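## Task

Put plate C51 into plate nest N2 so it lies flat and sits within the nest's locators, while plate C15 stays in plate nest N1 in its present state. It only counts if both plates stay that way with no robot support; finally open the gripper and pull the arm away.

## Robot and tools

ROBOT. Two Doosan M1013 arms, left_arm and right_arm, each carrying a Robotiq 2F-140 two-finger gripper. Base poses in the scene frame: left_arm at (+0.013, +0.619, 0) with quat_wxyz (+1.000, 0, 0, +0.026); right_arm at (-0.037, -0.618, 0) with quat_wxyz (+1.000, 0, 0, -0.015). The idle arm may be parked out of the way. Joint ranges in rad: waist and shoulder -6.283 to 6.283, elbow -2.792 to 2.792, forearm roll, wrist pitch and wrist roll -6.283 to 6.283. Load limits in N m: waist 319, shoulder 319, elbow 150, the three wrist joints 42.3 each; a carried part adds to them.

FRAMES. One scene frame for everything: origin on the table surface midway between the arms, +z up, +x away from the robots over the table, +y toward left_arm. The names left and right do not mean image sides. On the gripper, the fingers extend along its +z axis and close along its y axis. end_effector_position is the spot between the pads when shut; closed fingertips stick out about 33 mm past it, open ones about 9 mm, and closing pushes the tips roughly 24 mm farther from the arm, so keep that clearance over surfaces. Reported hand positions can be a little off, worse when reaching far.

execute_actions(actions). actions is a list of actions; each action is a list of 1 to 15 rows; each row is one control step of 1/30 s, and if fewer than 15 rows are given the last one repeats to fill 0.5 s. Every row holds 20 numbers covering both arms: left x, y, z, qw, qx, qy, qz, gripper position, force_limit, speed, then the same ten for the right arm. x, y, z (metres) and the quaternion (w first) are an absolute target for that gripper in the scene frame. The gripper numbers each run from -1 to 1. Each step, the target is trimmed to at most 70 mm and 16 degrees from the measured pose, and the arm follows by damped IK, favouring position over orientation; a far target needs several actions. An action is rejected for both arms if any target lies over 0.6 m from that gripper's current position along any of its axes; if the first action fails this, or any action is malformed, nothing in the call runs. An empty list just reports state and images. To hold an orientation, repeat the same commanded quaternion each row instead of copying the reported one. To keep a gripper unchanged, resend its previous three finger numbers; 0 is itself a command.

GRIPPER NUMBERS. position: +1 is fully open (140 mm), pads touch near -0.8, -1 closes until blocked. force_limit: about 14 N at -1, 60 N at 0, 107 N at +1 (parts up to 40 mm wide). speed: about 30, 140, 250 mm/s at -1, 0, +1. To squeeze harder while holding, raise force_limit and switch position between -1 and -0.98.

move(target, speed, stop_force, blocking). target is one 20-number row laid out as above: absolute poses for both grippers plus finger numbers, which are applied at the start. Both grippers travel straight lines that finish together, lasting 0.5 to 10 s (cut off at 10 s). speed: m/s, 0.002 to 0.5, default 0.25; rotation limited to twice that in rad/s. Paths ignore obstacles and the other arm, and grippers may lag, wander or overshoot speed near a straight arm. stop_force: N, 20 to 80, shared by both arms, not allowed in the first 0.2 s; an arm's path ends when the joint-torque-estimated push against its direction rises that much for two steps, then it backs off two steps and holds. Use it only with very slow speeds, not when the gripper rotates, and not when lifting off something it presses on. Stiff arms can fault if targets go even slightly past a contact without it. blocking=false returns after 0.5 s while motion continues; it cannot combine with stop_force, and further moves or rows are refused until wait or stop shows the end.

wait(seconds): 0 to 10, arms keep their last command. stop(): brakes a running move; needs room. zoom_image(camera, region): camera is cam_high, cam_left_wrist or cam_right_wrist; region [x0, y0, x1, y1] in pixels, at most 504 by 504. read_manual(section): licence texts only. finished_scene(scene): ends the current scene, passing its number; irreversible, and the goal must hold afterward.

RESULTS. A state line per arm gives gripper position, quat_wxyz and velocities. object_status: 0 moving, 1 blocked while opening, 2 blocked while closing (a grip), 3 reached target or pads met. position_measured is in counts, 3 open to 230 pads together, not linear. Hand target lines show where the controller is driving. HELD marks steps where a row was held back; pose unreachable names an arm whose command the clearance check altered. A move adds a move: line with its ending (done, off_target, moving, held, fault, contact) plus limits such as paced (target clipped) or held (steps blocked, later fast catch-up), and each gripper's distance to its target. Flange force is the controller's rough outside-force estimate, including held weight; no reading near singular poses. MOTOR HOT warns before an over-temperature brake stop.

CAMERAS. Images arrive in the order cam_high, cam_left_wrist, cam_right_wrist, each 672x504. cam_high is fixed near (1.24, -0.04, 1.39) looking down at the table; the wrist cameras ride the hands. Calibration lines give K, distortion and T_world_to_cam, with small per-scene errors; results list changed camera poses.

AVOID. A torque reaching a joint limit, or 144 N outside force on the arm, tool or load, freezes that arm for 10 s and drops the remaining call. Do not let the arms collide or push each other. Do not knock or place anything off the table. Avoid drops, slips, slams and hard pressing. Expect occasional brief tugs on a held plate, so grip firmly. Release and withdraw before finishing.

Each tool is called after "Request:" as name([rows], argument=value, ...), one row to a line, values as JSON.

## Session

Request:
execute_actions(actions=[])

Scene clock: 0.00 s.
left_arm: end_effector_position=(+0.4561, +0.5828, +0.1420) position_measured=3 object_status=3 end_effector_quat_wxyz=(+0.285, +0.792, -0.304, +0.447) end_effector_velocity=(-0.000, -0.000, -0.001) end_effector_angular_velocity=(+0.000, +0.001, +0.000) | right_arm: end_effector_position=(+0.6124, -0.6359, +0.3202) position_measured=3 object_status=3 end_effector_quat_wxyz=(+0.001, +1.000, -0.014, -0.001) end_effector_velocity=(-0.000, -0.000, -0.000) end_effector_angular_velocity=(-0.000, +0.000, +0.000)
Joint positions: left_arm=[ 0.501  0.083  2.53  -1.398  1.141  3.926] | right_arm=[-0.051  0.165  1.606 -0.001  1.372  1.518]
Joint velocities: left_arm=[-0.    -0.     0.001 -0.    -0.001 -0.   ] | right_arm=[-0.     0.    -0.    -0.     0.    -0.001]
Flange force (N, the push that the arm receives, along the gripper's own x y z axes): no reading
Hand target (left_arm): +0.456, +0.583, +0.142; +0.285, +0.792, -0.304, +0.447
Hand target (right_arm): +0.612, -0.636, +0.320; +0.001, +1.000, -0.014, -0.001

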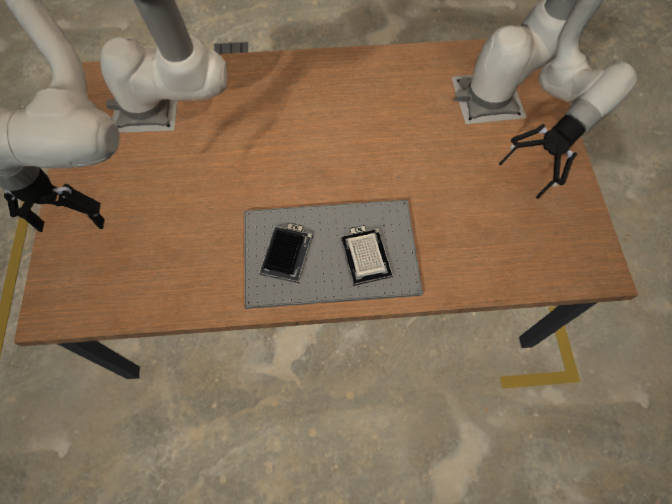

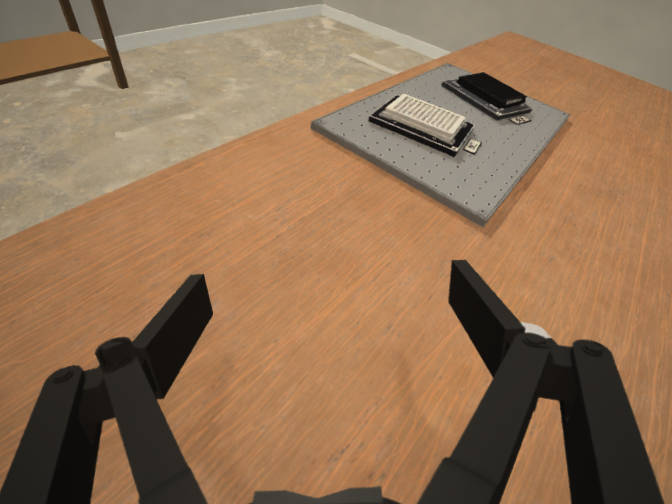

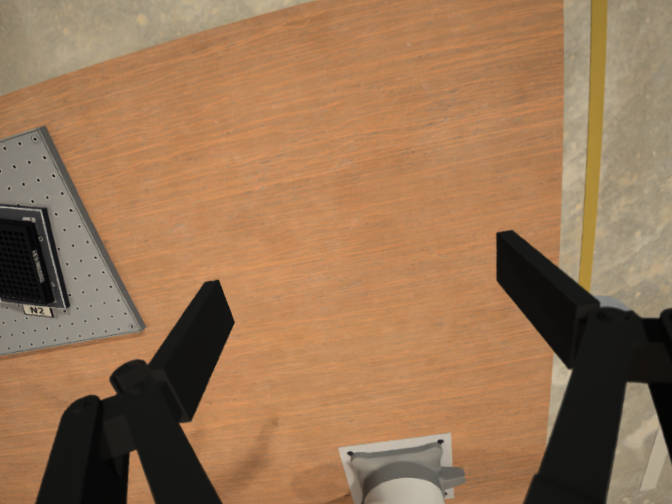

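Request:
zoom_image(camera="cam_high", region=[230, 190, 430, 320])

Request:
zoom_image(camera="cam_right_wrist", region=[0, 170, 160, 340])

Request:
zoom_image(camera="cam_left_wrist", region=[350, 50, 580, 190])

Region (230, 190, 430, 320) of cam_high's 672x504 image, scaled by 2.520, with more detail than that image has; it fills the top 328 rows of this view, and the rest is white.

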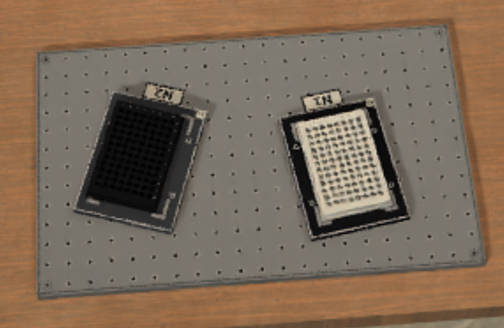

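Region (0, 170, 160, 340) of cam_right_wrist's 672x504 image, scaled by 2.965, with more detail than that image has; it fills the left 474 columns of this view, and the rest is white.

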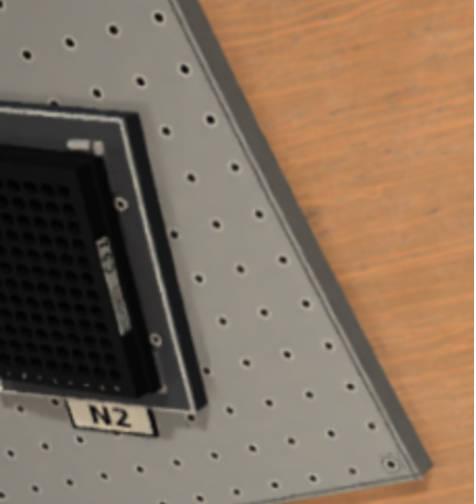

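Region (350, 50, 580, 190) of cam_left_wrist's 672x504 image, scaled by 2.191, with more detail than that image has; it fills the top 307 rows of this view, and the rest is white.

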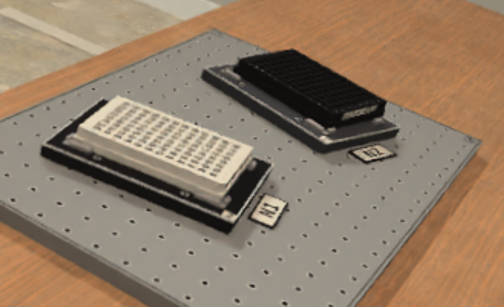

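Request:
move(target=[0.4561,0.5828,0.142,0.285,0.792,-0.304,0.447,1,0,0,0.66,-0.13,0.2,0,0.990,-0.139,0,1,0,0], speed=0.4)

Scene clock: 16.37 s.
left_arm: end_effector_position=(+0.4561, +0.5828, +0.1420) position_measured=3 object_status=3 end_effector_quat_wxyz=(+0.285, +0.792, -0.304, +0.447) end_effector_velocity=(+0.000, +0.000, +0.000) end_effector_angular_velocity=(-0.001, -0.001, +0.000) | right_arm: end_effector_position=(+0.6592, -0.1299, +0.1999) position_measured=3 object_status=3 end_effector_quat_wxyz=(-0.000, +0.990, -0.139, +0.000) end_effector_velocity=(+0.000, +0.001, -0.000) end_effector_angular_velocity=(-0.000, +0.000, +0.001)
Joint positions: left_arm=[ 0.501  0.083  2.53  -1.399  1.141  3.925] | right_arm=[ 0.6    0.528  1.324 -0.     1.288  2.42 ]
Joint velocities: left_arm=[ 0.     0.    -0.    -0.001  0.001  0.   ] | right_arm=[ 0.001  0.001 -0.001 -0.     0.001  0.   ]
Flange force (N, the push that the arm receives, along the gripper's own x y z axes): left_arm=[0.4 -1.3 9.6] | right_arm=[6.8 -8.4 -0.6]
Hand target (left_arm): +0.456, +0.583, +0.142; +0.285, +0.792, -0.304, +0.447
Hand target (right_arm): +0.659, -0.130, +0.200; -0.000, +0.990, -0.139, +0.000
Off the commanded pose (left_arm): 0.000 m, 0 deg.
Off the commanded pose (right_arm): 0.001 m, 0 deg.
move: done
camera_calibration (this result's frames):
cam_left_wrist: T_world_to_cam=[[-0.744366, -0.655041, 0.129769, 0.700843], [-0.558816, 0.504651, -0.658066, 0.082053], [0.365573, -0.562359, -0.741693, 0.450779], [0, 0, 0, 1]] pos_world=[0.402743, 0.671173, 0.297389]
cam_right_wrist: T_world_to_cam=[[-0.431074, -0.902111, -0.0192917, 0.183964], [-0.8375, 0.392059, 0.380635, 0.5526], [-0.335812, 0.180239, -0.924524, 0.598224], [0, 0, 0, 1]] pos_world=[0.742995, -0.15852, 0.346282]

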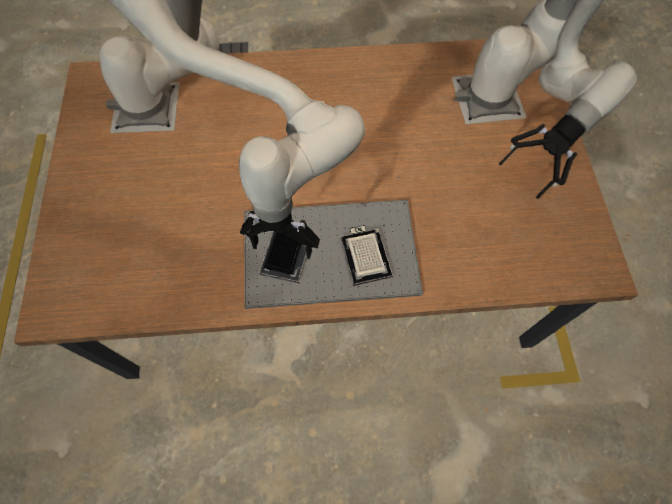

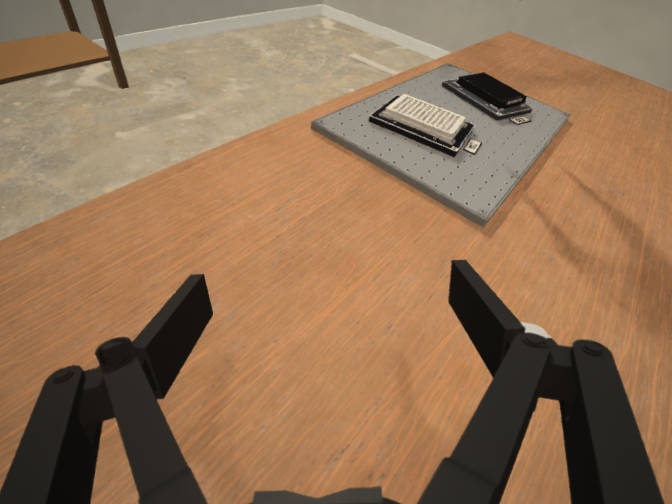

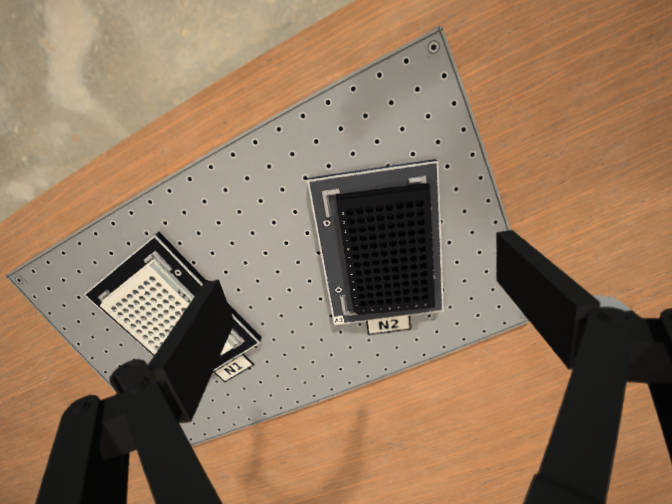

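Request:
zoom_image(camera="cam_right_wrist", region=[290, 150, 470, 340])

Request:
zoom_image(camera="cam_right_wrist", region=[80, 220, 270, 390])

Region (290, 150, 470, 340) of cam_right_wrist's 672x504 image, scaled by 2.653, with more detail than that image has; it fills the left 477 columns of this view, and the rest is white.

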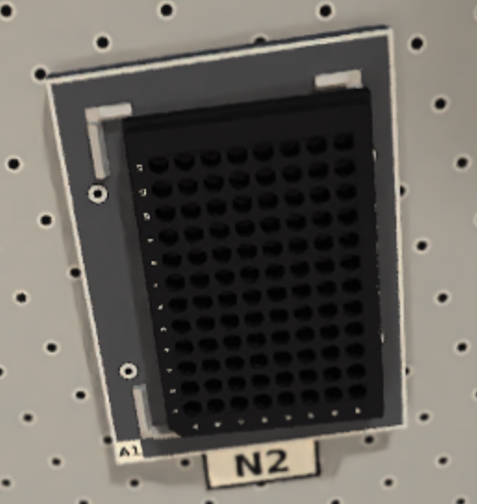

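Region (80, 220, 270, 390) of cam_right_wrist's 672x504 image, scaled by 2.653, with more detail than that image has; it fills the top 451 rows of this view, and the rest is white.

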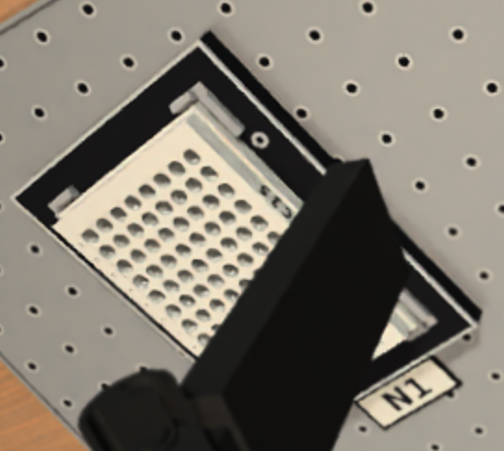

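Request:
move(target=[0.4561,0.5828,0.142,0.285,0.792,-0.304,0.447,1,0,0,0.606,-0.1365,0.11,0,0.989,-0.1478,0,1,0,0], speed=0.3)

Request:
zoom_image(camera="cam_right_wrist", region=[200, 60, 520, 400])

Scene clock: 69.77 s.
left_arm: end_effector_position=(+0.4561, +0.5828, +0.1420) position_measured=3 object_status=3 end_effector_quat_wxyz=(+0.285, +0.792, -0.304, +0.447) end_effector_velocity=(-0.000, -0.000, -0.000) end_effector_angular_velocity=(+0.001, +0.000, -0.000) | right_arm: end_effector_position=(+0.6059, -0.1366, +0.1101) position_measured=3 object_status=3 end_effector_quat_wxyz=(-0.000, +0.989, -0.148, -0.000) end_effector_velocity=(-0.001, -0.001, -0.001) end_effector_angular_velocity=(-0.001, +0.001, -0.001)
Joint positions: left_arm=[ 0.501  0.083  2.53  -1.399  1.141  3.925] | right_arm=[0.628 0.51  1.526 0.    1.105 2.466]
Joint velocities: left_arm=[ 0.    -0.001  0.     0.001 -0.     0.   ] | right_arm=[-0.    -0.     0.002 -0.    -0.001  0.001]
Flange force (N, the push that the arm receives, along the gripper's own x y z axes): left_arm=[1.9 1.2 5.4] | right_arm=[6.9 -12.7 1.4]
Hand target (left_arm): +0.456, +0.583, +0.142; +0.285, +0.792, -0.304, +0.447
Hand target (right_arm): +0.606, -0.137, +0.110; -0.000, +0.989, -0.148, -0.000
Off the commanded pose (left_arm): 0.000 m, 0 deg.
Off the commanded pose (right_arm): 0.000 m, 0 deg.
move: done
camera_calibration (this result's frames):
cam_left_wrist: T_world_to_cam=[[-0.744366, -0.655041, 0.129769, 0.700842], [-0.558816, 0.504652, -0.658066, 0.0820526], [0.365572, -0.562359, -0.741693, 0.45078], [0, 0, 0, 1]] pos_world=[0.402743, 0.671173, 0.297389]
cam_right_wrist: T_world_to_cam=[[-0.446949, -0.894354, -0.0191457, 0.163832], [-0.830181, 0.406717, 0.381289, 0.542242], [-0.333221, 0.186311, -0.924258, 0.497702], [0, 0, 0, 1]] pos_world=[0.689228, -0.166743, 0.256391]

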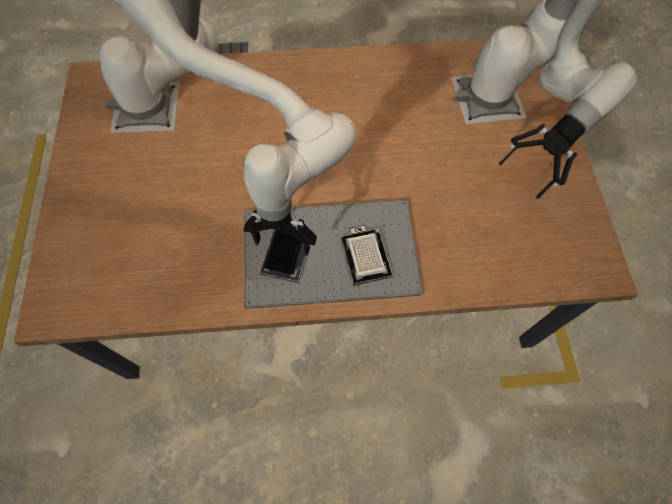

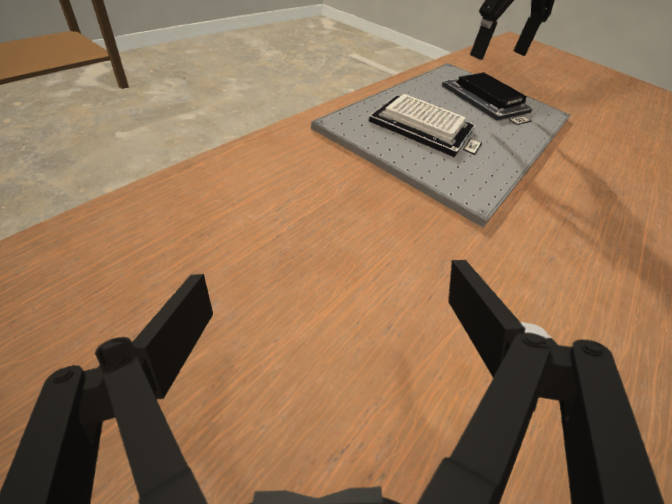

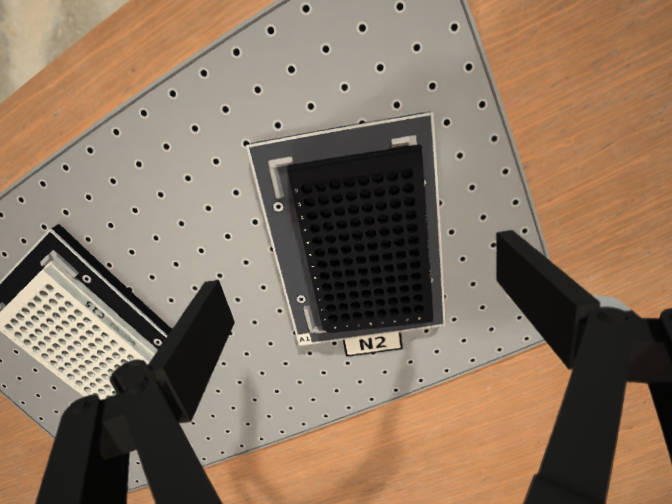

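Region (200, 60, 520, 400) of cam_right_wrist's 672x504 image, scaled by 1.482, with more detail than that image has; it fills the left 474 columns of this view, and the rest is white.

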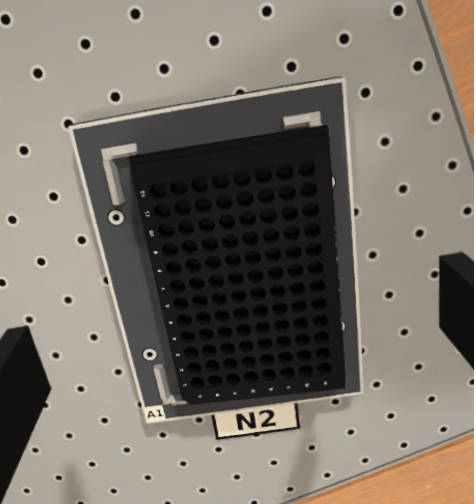

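Request:
zoom_image(camera="cam_right_wrist", region=[240, 100, 450, 230])

Request:
zoom_image(camera="cam_right_wrist", region=[260, 230, 470, 360])

Request:
zoom_image(camera="cam_left_wrist", region=[430, 55, 550, 130])

Region (240, 100, 450, 230) of cam_right_wrist's 672x504 image, scaled by 2.400, with more detail than that image has; it fills the top 312 rows of this view, and the rest is white.

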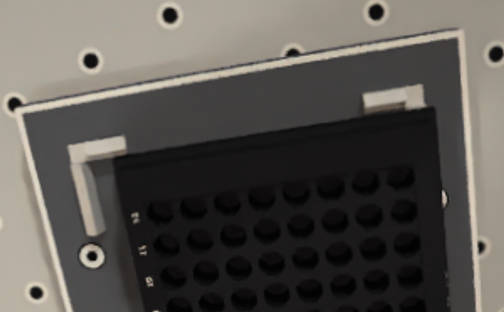

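Region (260, 230, 470, 360) of cam_right_wrist's 672x504 image, scaled by 2.400, with more detail than that image has; it fills the top 312 rows of this view, and the rest is white.

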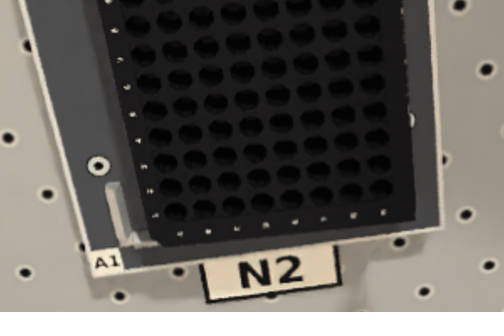

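Region (430, 55, 550, 130) of cam_left_wrist's 672x504 image, scaled by 4.200, with more detail than that image has; it fills the top 315 rows of this view, and the rest is white.

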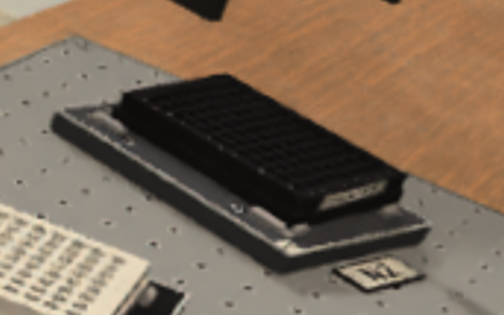

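Request:
move(target=[0.4561,0.5828,0.142,0.285,0.792,-0.304,0.447,1,0,0,0.602,-0.1353,0.056,0,0.989,-0.1478,0,1,0,0], speed=0.15)

Scene clock: 96.93 s.
left_arm: end_effector_position=(+0.4561, +0.5828, +0.1420) position_measured=3 object_status=3 end_effector_quat_wxyz=(+0.285, +0.792, -0.304, +0.447) end_effector_velocity=(+0.000, +0.000, +0.000) end_effector_angular_velocity=(+0.001, -0.001, +0.001) | right_arm: end_effector_position=(+0.6019, -0.1353, +0.0561) position_measured=3 object_status=3 end_effector_quat_wxyz=(-0.000, +0.989, -0.148, +0.000) end_effector_velocity=(-0.000, -0.001, -0.001) end_effector_angular_velocity=(-0.001, +0.001, -0.000)
Joint positions: left_arm=[ 0.501  0.083  2.53  -1.399  1.141  3.925] | right_arm=[0.632 0.549 1.572 0.    1.02  2.471]
Joint velocities: left_arm=[ 0.    -0.001  0.    -0.    -0.001  0.   ] | right_arm=[-0.     0.     0.001 -0.    -0.     0.   ]
Flange force (N, the push that the arm receives, along the gripper's own x y z axes): left_arm=[-4.6 -3.1 5.5] | right_arm=[4.3 -8.3 3.9]
Hand target (left_arm): +0.456, +0.583, +0.142; +0.285, +0.792, -0.304, +0.447
Hand target (right_arm): +0.602, -0.135, +0.056; -0.000, +0.989, -0.148, -0.000
Off the commanded pose (left_arm): 0.000 m, 0 deg.
Off the commanded pose (right_arm): 0.000 m, 0 deg.
move: done
camera_calibration (this result's frames):
cam_left_wrist: T_world_to_cam=[[-0.744366, -0.655041, 0.129769, 0.700843], [-0.558816, 0.504651, -0.658066, 0.0820528], [0.365573, -0.562359, -0.741693, 0.450779], [0, 0, 0, 1]] pos_world=[0.402743, 0.671173, 0.297389]
cam_right_wrist: T_world_to_cam=[[-0.446933, -0.894364, -0.0190829, 0.162174], [-0.830229, 0.406751, 0.381147, 0.559094], [-0.333122, 0.186191, -0.924318, 0.446154], [0, 0, 0, 1]] pos_world=[0.68528, -0.16544, 0.202386]

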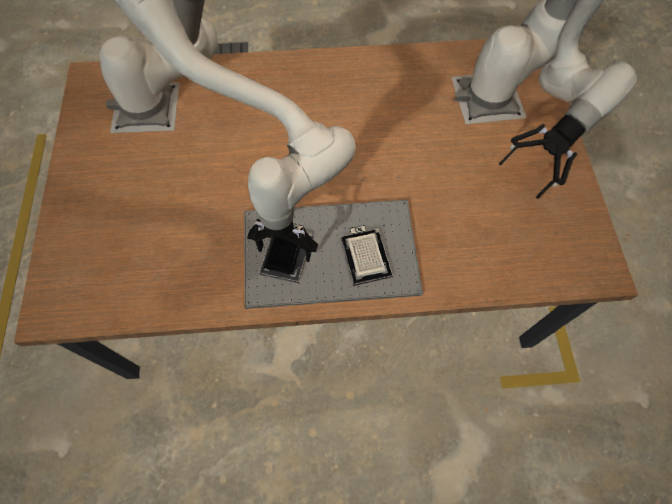

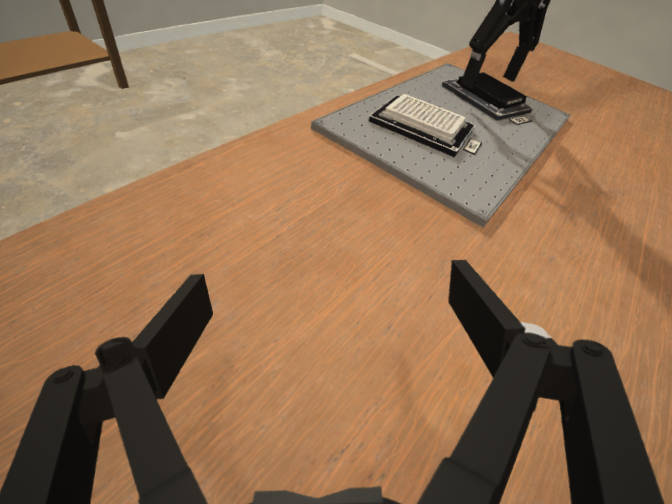

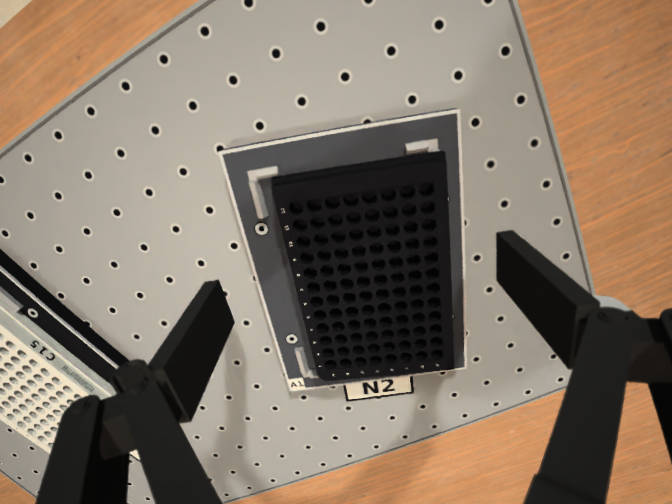

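Request:
move(target=[0.4561,0.5828,0.142,0.285,0.792,-0.304,0.447,1,0,0,0.602,-0.1353,0.056,0,0.989,-0.1478,0,-1,-0.8,-0.8])

Request:
zoom_image(camera="cam_right_wrist", region=[190, 90, 530, 420])

Request:
zoom_image(camera="cam_left_wrist", region=[430, 40, 550, 130])

Scene clock: 106.70 s.
left_arm: end_effector_position=(+0.4561, +0.5828, +0.1420) position_measured=3 object_status=3 end_effector_quat_wxyz=(+0.285, +0.792, -0.304, +0.447) end_effector_velocity=(-0.000, -0.000, -0.000) end_effector_angular_velocity=(-0.001, +0.001, +0.001) | right_arm: end_effector_position=(+0.6021, -0.1352, +0.0561) position_measured=104 object_status=0 end_effector_quat_wxyz=(-0.000, +0.989, -0.148, +0.000) end_effector_velocity=(-0.000, -0.000, -0.000) end_effector_angular_velocity=(-0.000, +0.000, +0.000)
Joint positions: left_arm=[ 0.501  0.083  2.53  -1.399  1.141  3.925] | right_arm=[0.632 0.55  1.572 0.    1.02  2.471]
Joint velocities: left_arm=[-0.     0.001  0.001 -0.002 -0.    -0.   ] | right_arm=[ 0.  0.  0. -0.  0.  0.]
Flange force (N, the push that the arm receives, along the gripper's own x y z axes): left_arm=[-0.9 -0.9 7.2] | right_arm=[2.2 3.6 -24.9]
Hand target (left_arm): +0.456, +0.583, +0.142; +0.285, +0.792, -0.304, +0.447
Hand target (right_arm): +0.602, -0.135, +0.056; +0.000, +0.989, -0.148, -0.000
Off the commanded pose (left_arm): 0.000 m, 0 deg.
Off the commanded pose (right_arm): 0.000 m, 0 deg.
move: done
camera_calibration (this result's frames):
cam_left_wrist: T_world_to_cam=[[-0.744366, -0.655041, 0.129769, 0.700843], [-0.558816, 0.504651, -0.658066, 0.082053], [0.365573, -0.562359, -0.741693, 0.45078], [0, 0, 0, 1]] pos_world=[0.402743, 0.671173, 0.297389]
cam_right_wrist: T_world_to_cam=[[-0.447023, -0.894317, -0.0191848, 0.162393], [-0.830219, 0.406809, 0.381106, 0.55918], [-0.333025, 0.186291, -0.924332, 0.446105], [0, 0, 0, 1]] pos_world=[0.6854, -0.165354, 0.202358]

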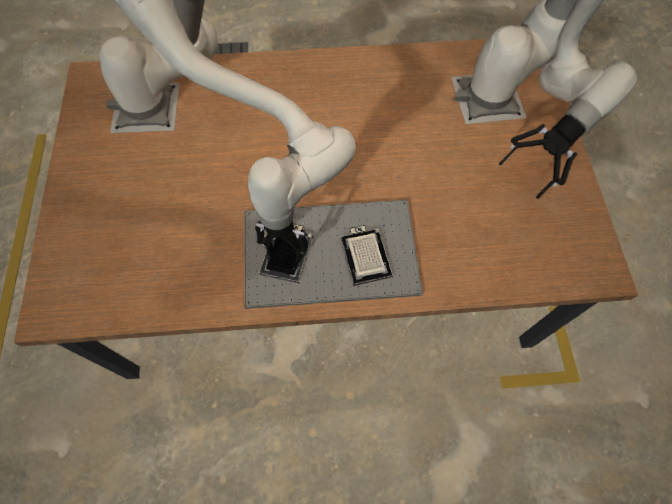

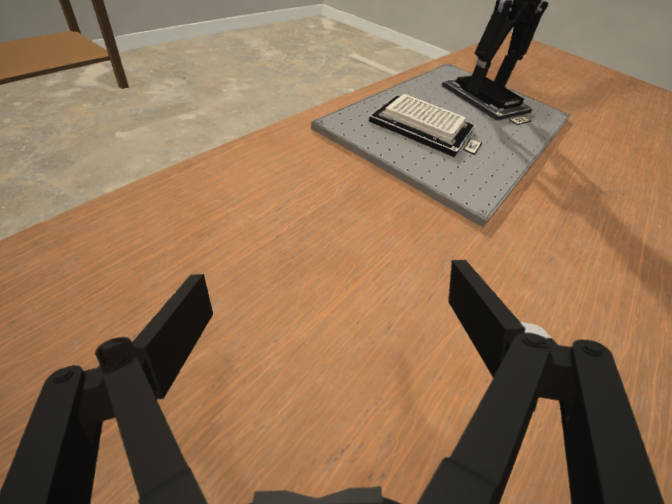

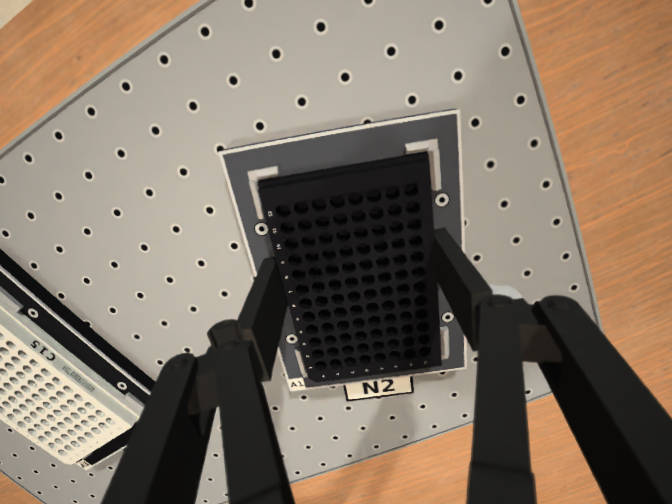

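Region (190, 90, 530, 420) of cam_right_wrist's 672x504 image, scaled by 1.482, with more detail than that image has; it fills the top 489 rows of this view, and the rest is white.

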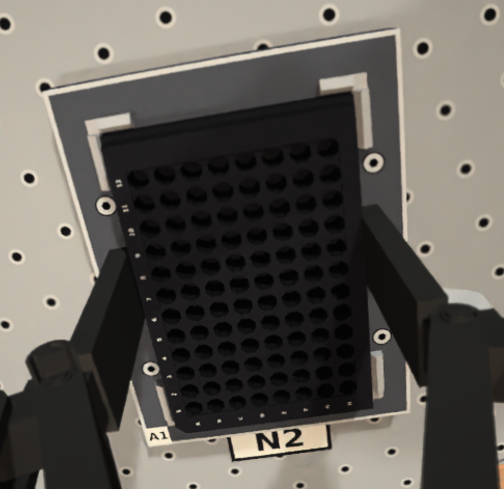

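Region (430, 40, 550, 130) of cam_left_wrist's 672x504 image, scaled by 4.200, with more detail than that image has; it fills the top 378 rows of this view, and the rest is white.

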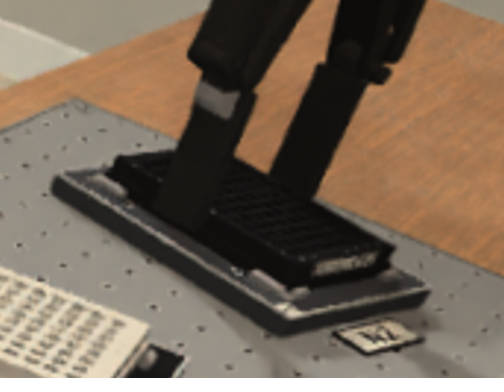

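Request:
execute_actions([
  [[0.4561,0.5828,0.142,0.285,0.792,-0.304,0.447,1,0,0,0.602,-0.1353,0.056,0,0.989,-0.1478,0,1,-0.8,-0.3]],
])

Request:
move(target=[0.4561,0.5828,0.142,0.285,0.792,-0.304,0.447,1,0,0,0.57,-0.125,0.09,0,0.989,-0.1478,0,1,-0.8,-0.3], speed=0.15)

Request:
zoom_image(camera="cam_right_wrist", region=[200, 20, 520, 340])

Request:
zoom_image(camera="cam_left_wrist", region=[430, 55, 550, 130])

Scene clock: 115.07 s.
left_arm: end_effector_position=(+0.4561, +0.5828, +0.1420) position_measured=3 object_status=3 end_effector_quat_wxyz=(+0.285, +0.792, -0.304, +0.447) end_effector_velocity=(+0.001, +0.000, +0.001) end_effector_angular_velocity=(+0.002, -0.003, -0.001) | right_arm: end_effector_position=(+0.6020, -0.1353, +0.0560) position_measured=25 object_status=0 end_effector_quat_wxyz=(+0.000, +0.989, -0.148, -0.000) end_effector_velocity=(+0.000, +0.000, +0.000) end_effector_angular_velocity=(+0.000, -0.000, -0.001)
Joint positions: left_arm=[ 0.501  0.083  2.53  -1.399  1.141  3.925] | right_arm=[ 0.632  0.55   1.572 -0.     1.02   2.471]
Joint velocities: left_arm=[ 0.    -0.002 -0.001  0.001  0.001  0.   ] | right_arm=[-0.    -0.    -0.    -0.    -0.     0.001]
Flange force (N, the push that the arm receives, along the gripper's own x y z axes): left_arm=[1.9 0.4 6.0] | right_arm=[8.6 -9.8 2.9]
Hand target (left_arm): +0.456, +0.583, +0.142; +0.285, +0.792, -0.304, +0.447
Hand target (right_arm): +0.602, -0.135, +0.056; +0.000, +0.989, -0.148, -0.000
Off the commanded pose (left_arm): 0.000 m, 0 deg.
Off the commanded pose (right_arm): 0.000 m, 0 deg.
Step readings (end_effector_position):
0: left_arm (+0.4561, +0.5828, +0.1420) | right_arm (+0.6020, -0.1353, +0.0560)
1: left_arm (+0.4561, +0.5828, +0.1420) | right_arm (+0.6020, -0.1353, +0.0560)
2: left_arm (+0.4561, +0.5828, +0.1420) | right_arm (+0.6020, -0.1353, +0.0560)
4: left_arm (+0.4561, +0.5828, +0.1420) | right_arm (+0.6019, -0.1354, +0.0558)
8: left_arm (+0.4561, +0.5828, +0.1420) | right_arm (+0.6019, -0.1354, +0.0558)
15: end_effector_position above
camera_calibration (this result's frames):
cam_left_wrist: T_world_to_cam=[[-0.744366, -0.655041, 0.129769, 0.700842], [-0.558816, 0.504652, -0.658066, 0.0820526], [0.365572, -0.562359, -0.741693, 0.45078], [0, 0, 0, 1]] pos_world=[0.402743, 0.671173, 0.297389]
cam_right_wrist: T_world_to_cam=[[-0.446977, -0.894344, -0.0189723, 0.162259], [-0.830173, 0.406819, 0.381198, 0.559133], [-0.333204, 0.186137, -0.924299, 0.446074], [0, 0, 0, 1]] pos_world=[0.685337, -0.165381, 0.202244]

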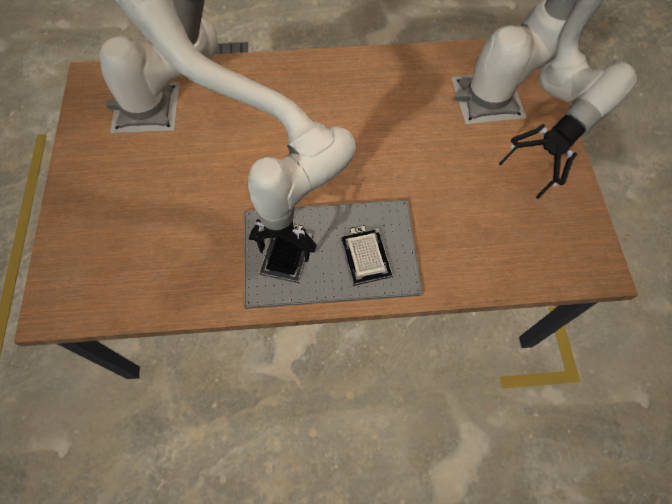

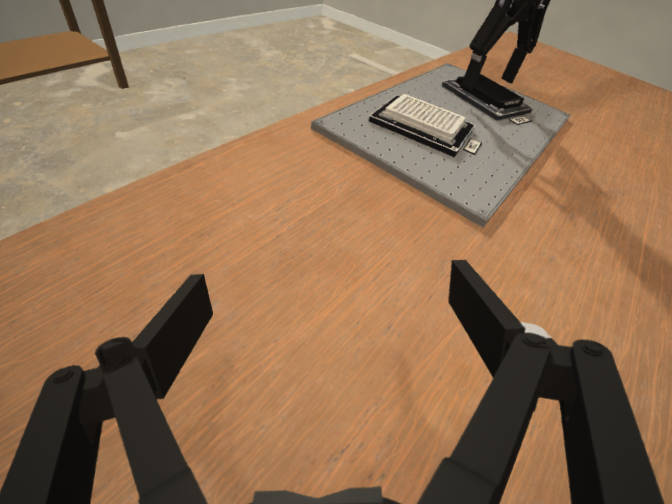

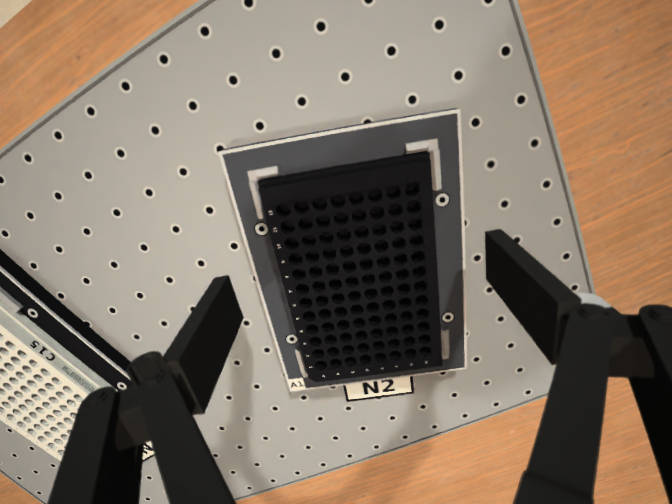

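Scene clock: 115.83 s.
left_arm: end_effector_position=(+0.4561, +0.5828, +0.1420) position_measured=3 object_status=3 end_effector_quat_wxyz=(+0.285, +0.792, -0.304, +0.447) end_effector_velocity=(-0.000, -0.000, -0.001) end_effector_angular_velocity=(+0.001, +0.002, -0.000) | right_arm: end_effector_position=(+0.5700, -0.1250, +0.0899) position_measured=3 object_status=3 end_effector_quat_wxyz=(+0.000, +0.989, -0.148, -0.000) end_effector_velocity=(-0.000, -0.000, +0.000) end_effector_angular_velocity=(+0.000, +0.000, -0.001)
Joint positions: left_arm=[ 0.501  0.083  2.53  -1.399  1.141  3.925] | right_arm=[ 0.666  0.496  1.59  -0.     1.056  2.505]
Joint velocities: left_arm=[-0.     0.001  0.001  0.001 -0.002 -0.   ] | right_arm=[ 0.    -0.     0.     0.     0.001  0.   ]
Flange force (N, the push that the arm receives, along the gripper's own x y z axes): left_arm=[-0.5 -0.7 2.8] | right_arm=[4.9 -8.9 2.7]
Hand target (left_arm): +0.456, +0.583, +0.142; +0.285, +0.792, -0.304, +0.447
Hand target (right_arm): +0.570, -0.125, +0.090; +0.000, +0.989, -0.148, +0.000
Off the commanded pose (left_arm): 0.000 m, 0 deg.
Off the commanded pose (right_arm): 0.000 m, 0 deg.
move: done
camera_calibration (this result's frames):
cam_left_wrist: T_world_to_cam=[[-0.744366, -0.655041, 0.129769, 0.700843], [-0.558816, 0.504652, -0.658066, 0.0820526], [0.365573, -0.562359, -0.741693, 0.450779], [0, 0, 0, 1]] pos_world=[0.402743, 0.671173, 0.297389]
cam_right_wrist: T_world_to_cam=[[-0.447061, -0.894302, -0.0189961, 0.157852], [-0.830143, 0.406891, 0.381185, 0.515484], [-0.333165, 0.186182, -0.924304, 0.464929], [0, 0, 0, 1]] pos_world=[0.653393, -0.15514, 0.23624]

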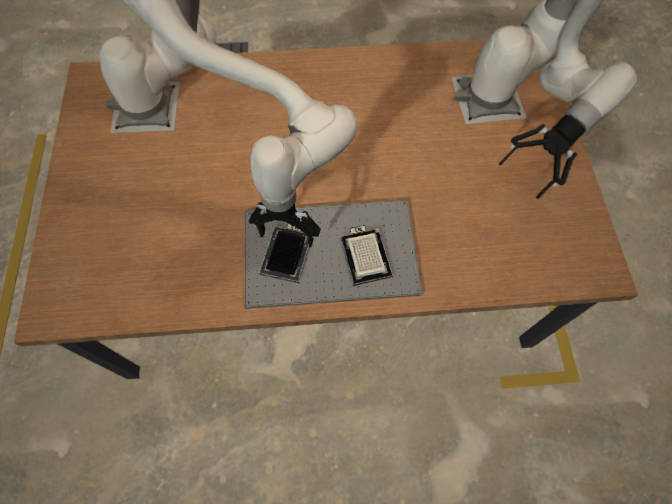

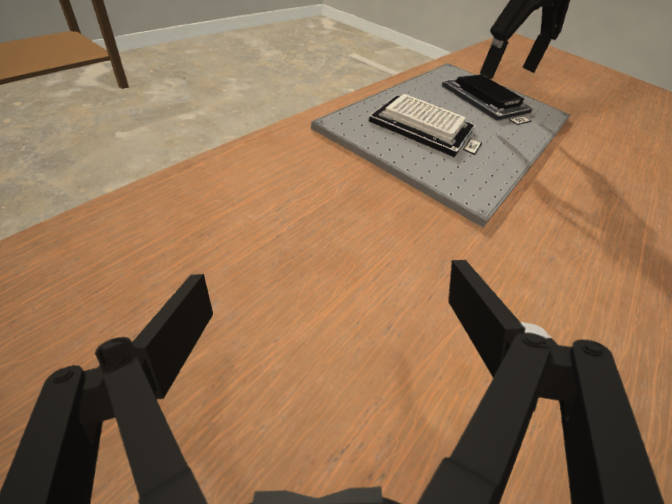

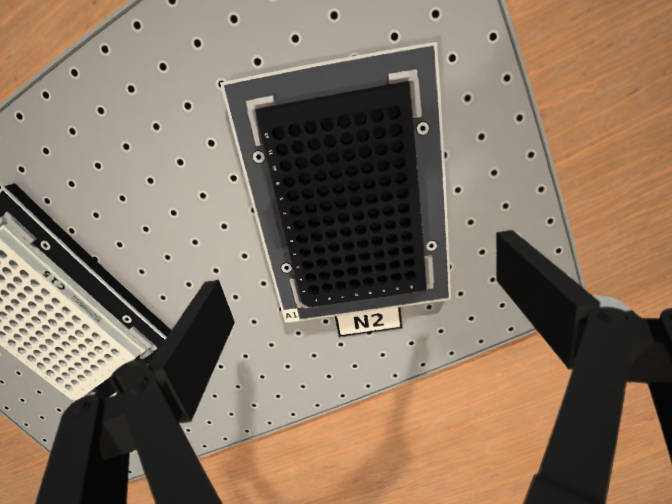

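Region (200, 20, 520, 340) of cam_right_wrist's 672x504 image, scaled by 1.575, with more detail than that image has.

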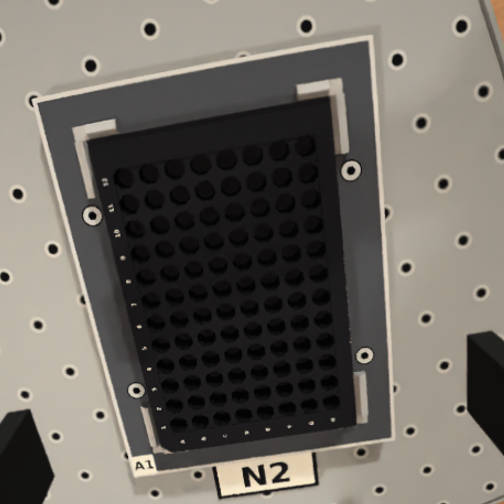

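Region (430, 55, 550, 130) of cam_left_wrist's 672x504 image, scaled by 4.200, with more detail than that image has; it fills the top 315 rows of this view, and the rest is white.

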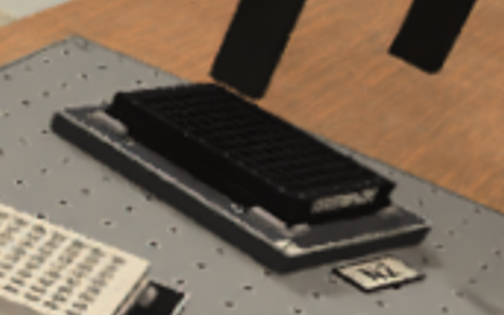

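Request:
move(target=[0.4561,0.5828,0.142,0.285,0.792,-0.304,0.447,1,0,0,0.475,-0.09,0.13,0,0.989,-0.1478,0,1,-0.8,-0.3])

Request:
zoom_image(camera="cam_right_wrist", region=[210, 0, 470, 230])

Request:
zoom_image(camera="cam_high", region=[245, 210, 405, 300])

Scene clock: 122.30 s.
left_arm: end_effector_position=(+0.4561, +0.5828, +0.1420) position_measured=3 object_status=3 end_effector_quat_wxyz=(+0.285, +0.792, -0.304, +0.447) end_effector_velocity=(+0.002, +0.001, +0.002) end_effector_angular_velocity=(+0.001, -0.004, +0.000) | right_arm: end_effector_position=(+0.4750, -0.0901, +0.1300) position_measured=3 object_status=3 end_effector_quat_wxyz=(+0.000, +0.989, -0.148, +0.000) end_effector_velocity=(+0.000, +0.000, +0.001) end_effector_angular_velocity=(+0.001, -0.002, +0.001)
Joint positions: left_arm=[ 0.501  0.083  2.53  -1.399  1.141  3.925] | right_arm=[ 0.782  0.398  1.659 -0.     1.084  2.621]
Joint velocities: left_arm=[ 0.    -0.002 -0.003 -0.001  0.001 -0.   ] | right_arm=[ 0.    -0.001 -0.001 -0.001 -0.    -0.   ]
Flange force (N, the push that the arm receives, along the gripper's own x y z axes): left_arm=[-0.2 -2.1 3.6] | right_arm=[4.7 -9.3 2.0]
Hand target (left_arm): +0.456, +0.583, +0.142; +0.285, +0.792, -0.304, +0.447
Hand target (right_arm): +0.475, -0.090, +0.130; -0.000, +0.989, -0.148, +0.000
Off the commanded pose (left_arm): 0.000 m, 0 deg.
Off the commanded pose (right_arm): 0.000 m, 0 deg.
move: done
camera_calibration (this result's frames):
cam_left_wrist: T_world_to_cam=[[-0.744366, -0.655041, 0.129769, 0.700843], [-0.558816, 0.504652, -0.658066, 0.0820527], [0.365573, -0.562359, -0.741693, 0.45078], [0, 0, 0, 1]] pos_world=[0.402743, 0.671173, 0.297389]
cam_right_wrist: T_world_to_cam=[[-0.447077, -0.894293, -0.0190332, 0.147363], [-0.83016, 0.406903, 0.381136, 0.407182], [-0.333103, 0.186198, -0.924323, 0.463757], [0, 0, 0, 1]] pos_world=[0.558388, -0.120248, 0.276274]

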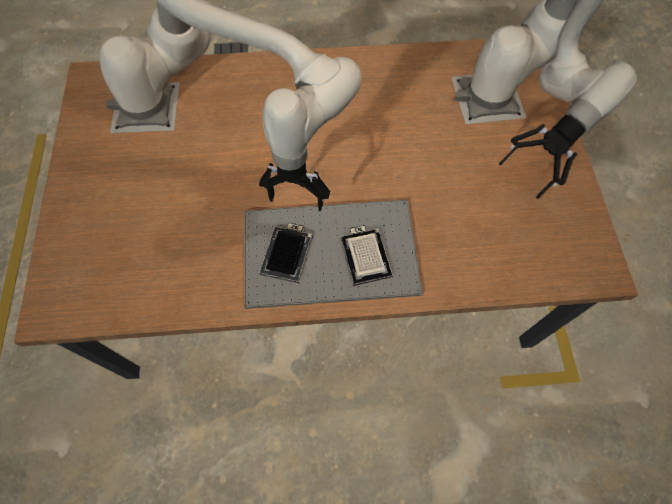

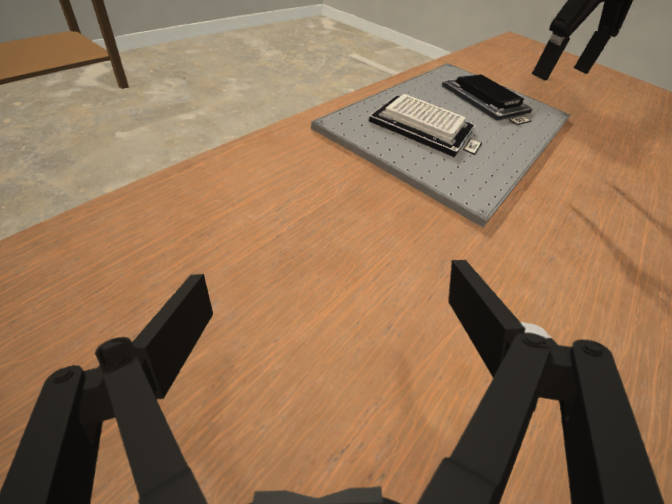

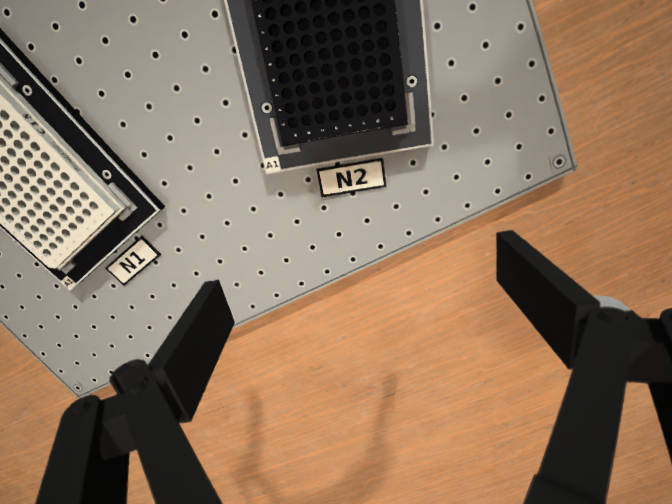

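Region (210, 0, 470, 230) of cam_right_wrist's 672x504 image, scaled by 1.938, with more detail than that image has; it fills the top 446 rows of this view, and the rest is white.

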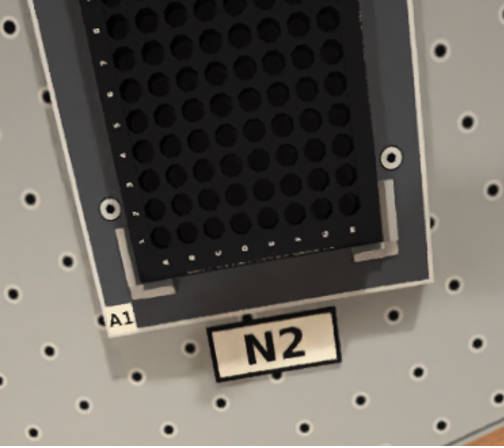

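Region (245, 210, 405, 300) of cam_high's 672x504 image, scaled by 3.150, with more detail than that image has; it fills the top 284 rows of this view, and the rest is white.

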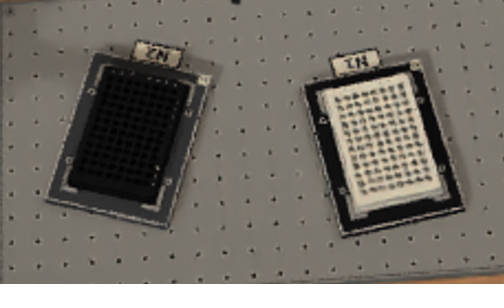

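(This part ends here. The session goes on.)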